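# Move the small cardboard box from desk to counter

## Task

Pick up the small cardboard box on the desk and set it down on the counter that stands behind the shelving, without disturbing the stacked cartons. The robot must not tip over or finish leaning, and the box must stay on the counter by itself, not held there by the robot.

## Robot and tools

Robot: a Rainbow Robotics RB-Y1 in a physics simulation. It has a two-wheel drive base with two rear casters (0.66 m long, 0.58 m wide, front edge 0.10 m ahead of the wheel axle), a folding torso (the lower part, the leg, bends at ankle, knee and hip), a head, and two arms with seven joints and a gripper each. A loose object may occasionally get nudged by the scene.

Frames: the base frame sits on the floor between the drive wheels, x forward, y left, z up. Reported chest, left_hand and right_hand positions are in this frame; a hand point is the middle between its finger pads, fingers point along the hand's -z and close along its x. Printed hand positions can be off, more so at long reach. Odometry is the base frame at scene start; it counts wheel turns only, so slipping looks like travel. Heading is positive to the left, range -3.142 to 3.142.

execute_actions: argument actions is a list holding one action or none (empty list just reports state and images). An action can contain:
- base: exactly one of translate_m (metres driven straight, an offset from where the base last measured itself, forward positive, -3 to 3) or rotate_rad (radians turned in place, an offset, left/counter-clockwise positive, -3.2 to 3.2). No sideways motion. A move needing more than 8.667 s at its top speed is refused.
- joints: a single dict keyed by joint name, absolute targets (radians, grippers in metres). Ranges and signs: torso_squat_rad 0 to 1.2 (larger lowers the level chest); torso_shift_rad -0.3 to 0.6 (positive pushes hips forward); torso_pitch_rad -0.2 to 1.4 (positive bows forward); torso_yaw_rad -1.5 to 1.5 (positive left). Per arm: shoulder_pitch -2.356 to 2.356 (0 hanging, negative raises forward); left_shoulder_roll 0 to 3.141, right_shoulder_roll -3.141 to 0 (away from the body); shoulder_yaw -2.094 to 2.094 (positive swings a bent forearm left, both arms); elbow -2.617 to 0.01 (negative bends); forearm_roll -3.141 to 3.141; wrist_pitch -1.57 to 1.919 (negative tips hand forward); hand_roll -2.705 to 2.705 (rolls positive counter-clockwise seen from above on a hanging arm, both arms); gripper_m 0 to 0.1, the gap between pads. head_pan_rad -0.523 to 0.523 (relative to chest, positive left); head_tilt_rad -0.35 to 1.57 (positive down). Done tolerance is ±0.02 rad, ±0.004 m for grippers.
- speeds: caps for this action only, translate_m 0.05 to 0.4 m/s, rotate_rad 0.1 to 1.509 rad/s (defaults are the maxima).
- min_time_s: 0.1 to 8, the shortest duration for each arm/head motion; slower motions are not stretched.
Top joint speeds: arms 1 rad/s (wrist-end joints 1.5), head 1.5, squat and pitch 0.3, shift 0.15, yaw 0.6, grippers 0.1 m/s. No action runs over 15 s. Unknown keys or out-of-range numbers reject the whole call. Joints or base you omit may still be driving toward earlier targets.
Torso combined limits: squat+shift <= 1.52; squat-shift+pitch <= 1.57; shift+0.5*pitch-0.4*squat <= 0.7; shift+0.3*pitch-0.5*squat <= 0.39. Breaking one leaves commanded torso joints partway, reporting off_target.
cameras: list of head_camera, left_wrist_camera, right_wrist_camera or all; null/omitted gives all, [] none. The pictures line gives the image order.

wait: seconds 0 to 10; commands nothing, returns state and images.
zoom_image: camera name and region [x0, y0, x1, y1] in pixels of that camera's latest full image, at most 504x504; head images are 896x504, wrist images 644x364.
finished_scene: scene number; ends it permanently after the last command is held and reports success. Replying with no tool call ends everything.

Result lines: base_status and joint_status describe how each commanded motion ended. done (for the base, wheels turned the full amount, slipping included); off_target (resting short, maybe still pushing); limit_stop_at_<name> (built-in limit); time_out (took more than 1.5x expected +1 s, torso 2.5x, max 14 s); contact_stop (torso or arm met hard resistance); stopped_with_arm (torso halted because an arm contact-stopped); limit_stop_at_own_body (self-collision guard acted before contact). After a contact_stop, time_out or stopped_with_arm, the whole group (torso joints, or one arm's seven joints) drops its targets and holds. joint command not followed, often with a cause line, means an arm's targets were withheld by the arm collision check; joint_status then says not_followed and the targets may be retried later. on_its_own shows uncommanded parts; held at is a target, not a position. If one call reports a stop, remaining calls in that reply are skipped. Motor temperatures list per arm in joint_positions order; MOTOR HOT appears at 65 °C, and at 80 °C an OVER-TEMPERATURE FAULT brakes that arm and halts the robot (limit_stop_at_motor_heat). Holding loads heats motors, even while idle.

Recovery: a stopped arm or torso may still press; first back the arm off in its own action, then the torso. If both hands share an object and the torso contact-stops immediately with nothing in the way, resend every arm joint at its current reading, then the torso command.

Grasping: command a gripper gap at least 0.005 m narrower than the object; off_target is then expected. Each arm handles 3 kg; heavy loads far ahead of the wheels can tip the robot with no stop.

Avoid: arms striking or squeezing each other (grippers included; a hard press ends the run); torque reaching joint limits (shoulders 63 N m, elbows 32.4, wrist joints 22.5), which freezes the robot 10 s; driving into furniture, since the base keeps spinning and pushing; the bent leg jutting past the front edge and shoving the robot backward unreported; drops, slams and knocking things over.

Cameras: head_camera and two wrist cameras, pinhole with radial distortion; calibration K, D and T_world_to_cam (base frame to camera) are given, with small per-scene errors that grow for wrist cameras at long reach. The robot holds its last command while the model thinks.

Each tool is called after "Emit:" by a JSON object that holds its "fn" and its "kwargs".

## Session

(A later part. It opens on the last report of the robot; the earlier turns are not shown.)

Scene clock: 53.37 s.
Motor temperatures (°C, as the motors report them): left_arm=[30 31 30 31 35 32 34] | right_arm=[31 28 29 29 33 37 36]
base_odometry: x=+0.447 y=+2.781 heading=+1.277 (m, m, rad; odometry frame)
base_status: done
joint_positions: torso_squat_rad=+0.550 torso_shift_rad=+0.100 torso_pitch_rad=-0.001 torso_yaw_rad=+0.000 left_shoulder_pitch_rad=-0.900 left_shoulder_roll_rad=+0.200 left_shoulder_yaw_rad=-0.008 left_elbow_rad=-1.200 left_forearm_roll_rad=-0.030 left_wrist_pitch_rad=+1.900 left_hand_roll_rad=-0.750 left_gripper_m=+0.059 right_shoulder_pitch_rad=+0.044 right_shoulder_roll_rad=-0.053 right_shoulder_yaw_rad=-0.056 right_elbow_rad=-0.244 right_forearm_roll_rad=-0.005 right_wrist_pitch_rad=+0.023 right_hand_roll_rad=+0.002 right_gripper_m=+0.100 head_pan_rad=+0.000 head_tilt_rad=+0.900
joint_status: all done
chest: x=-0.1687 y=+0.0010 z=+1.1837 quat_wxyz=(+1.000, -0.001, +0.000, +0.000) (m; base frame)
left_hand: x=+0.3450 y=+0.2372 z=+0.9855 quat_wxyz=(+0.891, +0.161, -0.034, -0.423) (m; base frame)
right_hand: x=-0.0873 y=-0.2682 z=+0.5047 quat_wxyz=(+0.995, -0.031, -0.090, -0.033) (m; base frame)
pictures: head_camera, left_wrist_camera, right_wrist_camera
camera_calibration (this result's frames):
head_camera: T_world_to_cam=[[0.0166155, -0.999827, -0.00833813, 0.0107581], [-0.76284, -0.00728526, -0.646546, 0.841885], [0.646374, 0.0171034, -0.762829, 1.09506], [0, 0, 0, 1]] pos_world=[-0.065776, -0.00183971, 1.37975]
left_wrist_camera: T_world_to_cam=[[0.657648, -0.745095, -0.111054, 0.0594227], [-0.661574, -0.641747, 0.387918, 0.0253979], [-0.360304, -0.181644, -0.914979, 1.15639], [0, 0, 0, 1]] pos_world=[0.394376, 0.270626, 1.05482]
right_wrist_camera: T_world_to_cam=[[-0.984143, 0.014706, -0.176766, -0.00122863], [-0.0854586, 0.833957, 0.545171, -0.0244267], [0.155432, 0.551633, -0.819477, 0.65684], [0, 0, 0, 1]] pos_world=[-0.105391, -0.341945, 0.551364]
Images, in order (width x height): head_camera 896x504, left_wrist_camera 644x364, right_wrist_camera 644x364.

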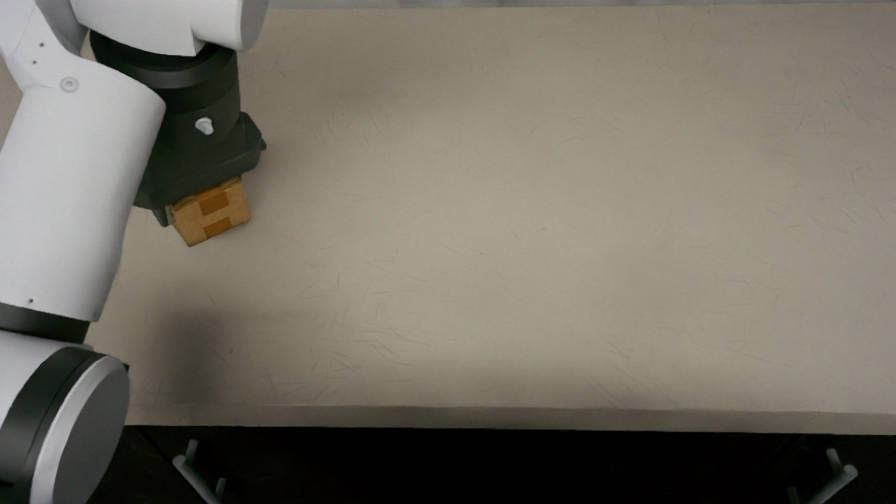

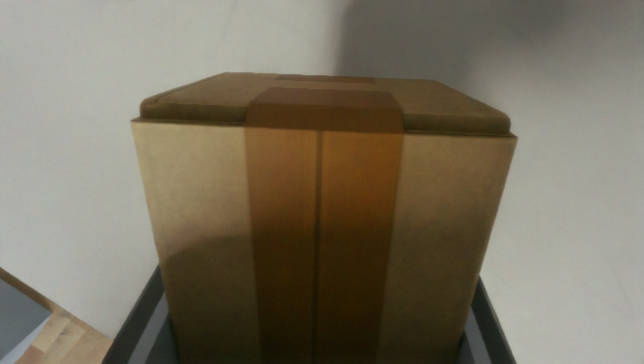

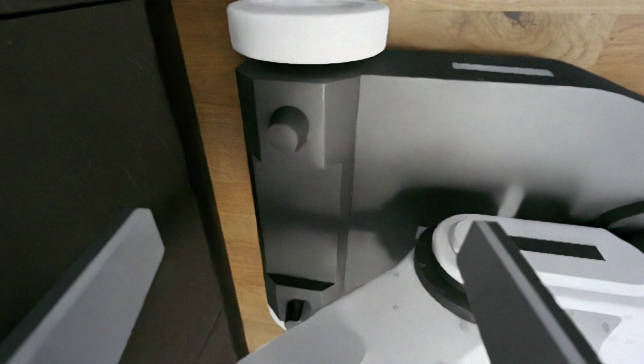

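Emit:
{"fn": "execute_actions", "kwargs": {"actions": [{"joints":{"torso_squat_rad":0.675}}], "cameras": ["head_camera","left_wrist_camera"]}}

Emit:
{"fn": "execute_actions", "kwargs": {"actions": [{"joints":{"left_gripper_m":0.1}}], "cameras": ["head_camera","left_wrist_camera"]}}

Emit:
{"fn": "execute_actions", "kwargs": {"actions": [{"joints":{"torso_squat_rad":0.5}}], "cameras": ["head_camera"]}}

Emit:
{"fn": "finished_scene", "kwargs": {"scene": 1}}

Scene clock: 55.00 s.
Motor temperatures (°C, as the motors report them): left_arm=[30 31 30 31 35 32 34] | right_arm=[31 28 29 29 33 37 36]
base_odometry: x=+0.447 y=+2.781 heading=+1.277 (m, m, rad; odometry frame)
base_status: not commanded
joint_positions: torso_squat_rad=+0.660 torso_shift_rad=+0.098 torso_pitch_rad=-0.006 torso_yaw_rad=+0.000 left_shoulder_pitch_rad=-0.905 left_shoulder_roll_rad=+0.202 left_shoulder_yaw_rad=-0.008 left_elbow_rad=-1.203 left_forearm_roll_rad=-0.030 left_wrist_pitch_rad=+1.899 left_hand_roll_rad=-0.750 left_gripper_m=+0.059 right_shoulder_pitch_rad=+0.045 right_shoulder_roll_rad=-0.053 right_shoulder_yaw_rad=-0.056 right_elbow_rad=-0.244 right_forearm_roll_rad=-0.005 right_wrist_pitch_rad=+0.023 right_hand_roll_rad=+0.002 right_gripper_m=+0.100 head_pan_rad=+0.000 head_tilt_rad=+0.900
joint_status: torso_squat_rad contact_stop (moved +0.110 of +0.125)
chest: x=-0.1756 y=+0.0007 z=+1.1402 quat_wxyz=(+1.000, -0.001, -0.003, +0.000) (m; base frame)
left_hand: x=+0.3410 y=+0.2371 z=+0.9484 quat_wxyz=(+0.891, +0.164, -0.040, -0.422) (m; base frame)
right_hand: x=-0.0910 y=-0.2681 z=+0.4615 quat_wxyz=(+0.995, -0.031, -0.093, -0.033) (m; base frame)
pictures: head_camera, left_wrist_camera
camera_calibration (this result's frames):
head_camera: T_world_to_cam=[[0.0168141, -0.99982, -0.00873261, 0.0107364], [-0.759642, -0.00709513, -0.650303, 0.813309], [0.650124, 0.0175679, -0.759625, 1.0634], [0, 0, 0, 1]] pos_world=[-0.0736955, -0.00217664, 1.33677]
left_wrist_camera: T_world_to_cam=[[0.658781, -0.745262, -0.102918, 0.0498364], [-0.667247, -0.641976, 0.377688, 0.0488009], [-0.347547, -0.180142, -0.920195, 1.12126], [0, 0, 0, 1]] pos_world=[0.389422, 0.270456, 1.01848]
Images, in order (width x height): head_camera 896x504, left_wrist_camera 644x364.

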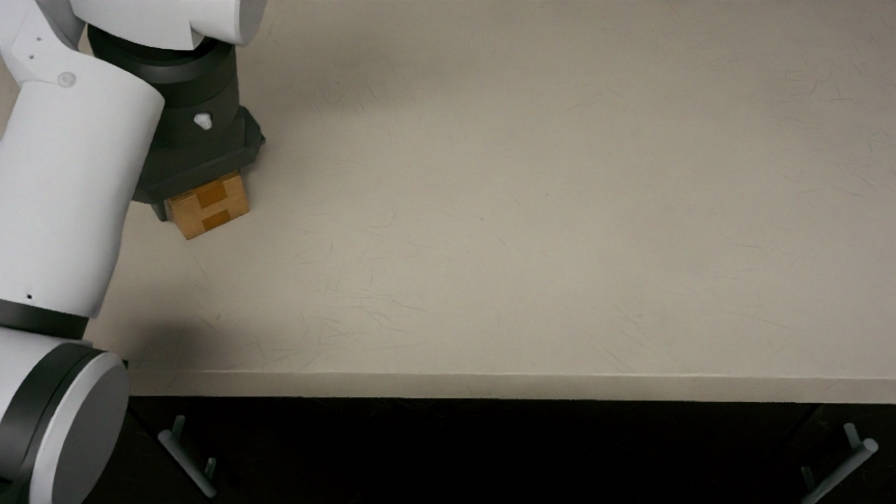

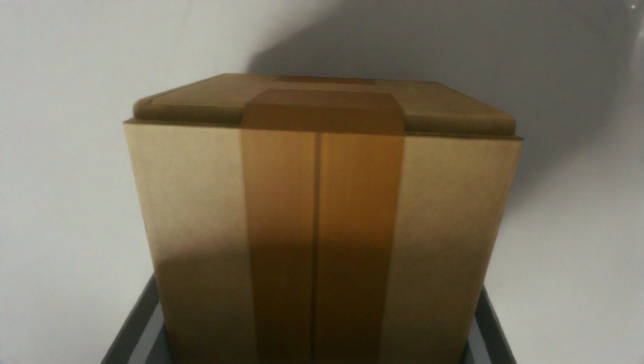

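not run: a stop came earlier in this reply.

not run: a stop came earlier in this reply.

not run: a stop came earlier in this reply.

Emit:
{"fn": "execute_actions", "kwargs": {"actions": []}}

not run: a stop came earlier in this reply.

Emit:
{"fn": "execute_actions", "kwargs": {"actions": [{"joints":{"left_gripper_m":0.1,"torso_squat_rad":0.64}}], "cameras": []}}

Emit:
{"fn": "execute_actions", "kwargs": {"actions": [{"joints":{"torso_squat_rad":0.5}}], "cameras": ["head_camera"]}}

Emit:
{"fn": "finished_scene", "kwargs": {"scene": 1}}

Scene clock: 56.27 s.
Motor temperatures (°C, as the motors report them): left_arm=[30 31 30 31 35 32 34] | right_arm=[31 28 29 29 33 37 36]
base_odometry: x=+0.447 y=+2.781 heading=+1.277 (m, m, rad; odometry frame)
base_status: not commanded
joint_positions: torso_squat_rad=+0.640 torso_shift_rad=+0.099 torso_pitch_rad=-0.004 torso_yaw_rad=+0.000 left_shoulder_pitch_rad=-0.900 left_shoulder_roll_rad=+0.200 left_shoulder_yaw_rad=-0.008 left_elbow_rad=-1.200 left_forearm_roll_rad=-0.030 left_wrist_pitch_rad=+1.900 left_hand_roll_rad=-0.750 left_gripper_m=+0.099 right_shoulder_pitch_rad=+0.045 right_shoulder_roll_rad=-0.053 right_shoulder_yaw_rad=-0.056 right_elbow_rad=-0.244 right_forearm_roll_rad=-0.005 right_wrist_pitch_rad=+0.023 right_hand_roll_rad=+0.002 right_gripper_m=+0.100 head_pan_rad=+0.000 head_tilt_rad=+0.900
joint_status: all done
chest: x=-0.1740 y=+0.0009 z=+1.1487 quat_wxyz=(+1.000, -0.001, -0.002, +0.000) (m; base frame)
left_hand: x=+0.3406 y=+0.2374 z=+0.9526 quat_wxyz=(+0.891, +0.162, -0.036, -0.422) (m; base frame)
right_hand: x=-0.0905 y=-0.2682 z=+0.4699 quat_wxyz=(+0.995, -0.031, -0.092, -0.033) (m; base frame)
pictures: none
No camera images: the call's "cameras" was empty. Leave "cameras" out to get every camera's image.

Scene clock: 57.50 s.
Motor temperatures (°C, as the motors report them): left_arm=[30 31 30 31 35 32 34] | right_arm=[31 28 29 29 33 37 36]
base_odometry: x=+0.447 y=+2.781 heading=+1.277 (m, m, rad; odometry frame)
base_status: not commanded
joint_positions: torso_squat_rad=+0.500 torso_shift_rad=+0.099 torso_pitch_rad=-0.004 torso_yaw_rad=+0.000 left_shoulder_pitch_rad=-0.900 left_shoulder_roll_rad=+0.200 left_shoulder_yaw_rad=-0.008 left_elbow_rad=-1.200 left_forearm_roll_rad=-0.030 left_wrist_pitch_rad=+1.900 left_hand_roll_rad=-0.750 left_gripper_m=+0.099 right_shoulder_pitch_rad=+0.045 right_shoulder_roll_rad=-0.053 right_shoulder_yaw_rad=-0.056 right_elbow_rad=-0.244 right_forearm_roll_rad=-0.005 right_wrist_pitch_rad=+0.023 right_hand_roll_rad=+0.002 right_gripper_m=+0.100 head_pan_rad=+0.000 head_tilt_rad=+0.900
joint_status: all done
chest: x=-0.1687 y=+0.0009 z=+1.2012 quat_wxyz=(+1.000, -0.001, -0.002, +0.000) (m; base frame)
left_hand: x=+0.3457 y=+0.2374 z=+1.0049 quat_wxyz=(+0.891, +0.161, -0.036, -0.422) (m; base frame)
right_hand: x=-0.0853 y=-0.2681 z=+0.5225 quat_wxyz=(+0.995, -0.031, -0.092, -0.033) (m; base frame)
pictures: head_camera
camera_calibration (this result's frames):
head_camera: T_world_to_cam=[[0.0167963, -0.999824, -0.00840636, 0.0109592], [-0.76077, -0.00732382, -0.648981, 0.85648], [0.648805, 0.0172958, -0.760759, 1.10636], [0, 0, 0, 1]] pos_world=[-0.06641, -0.0019053, 1.3976]
Images, in order (width x height): head_camera 896x504.

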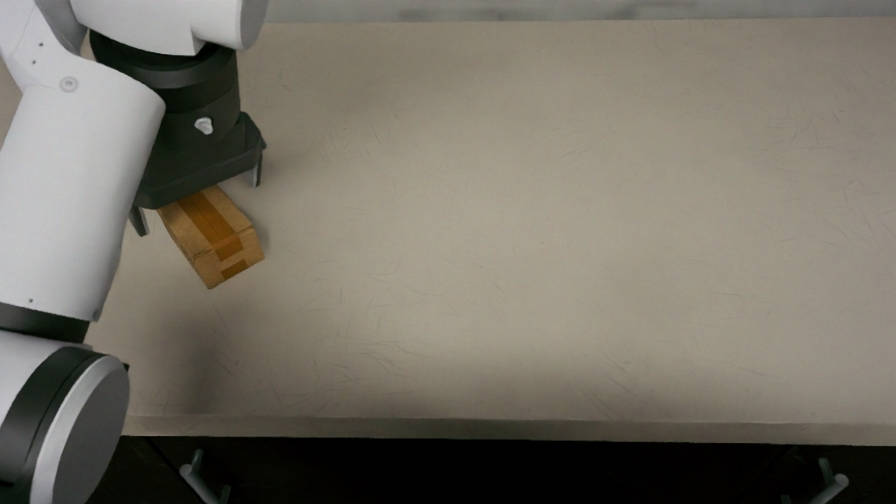

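The scene is finished: the task was done.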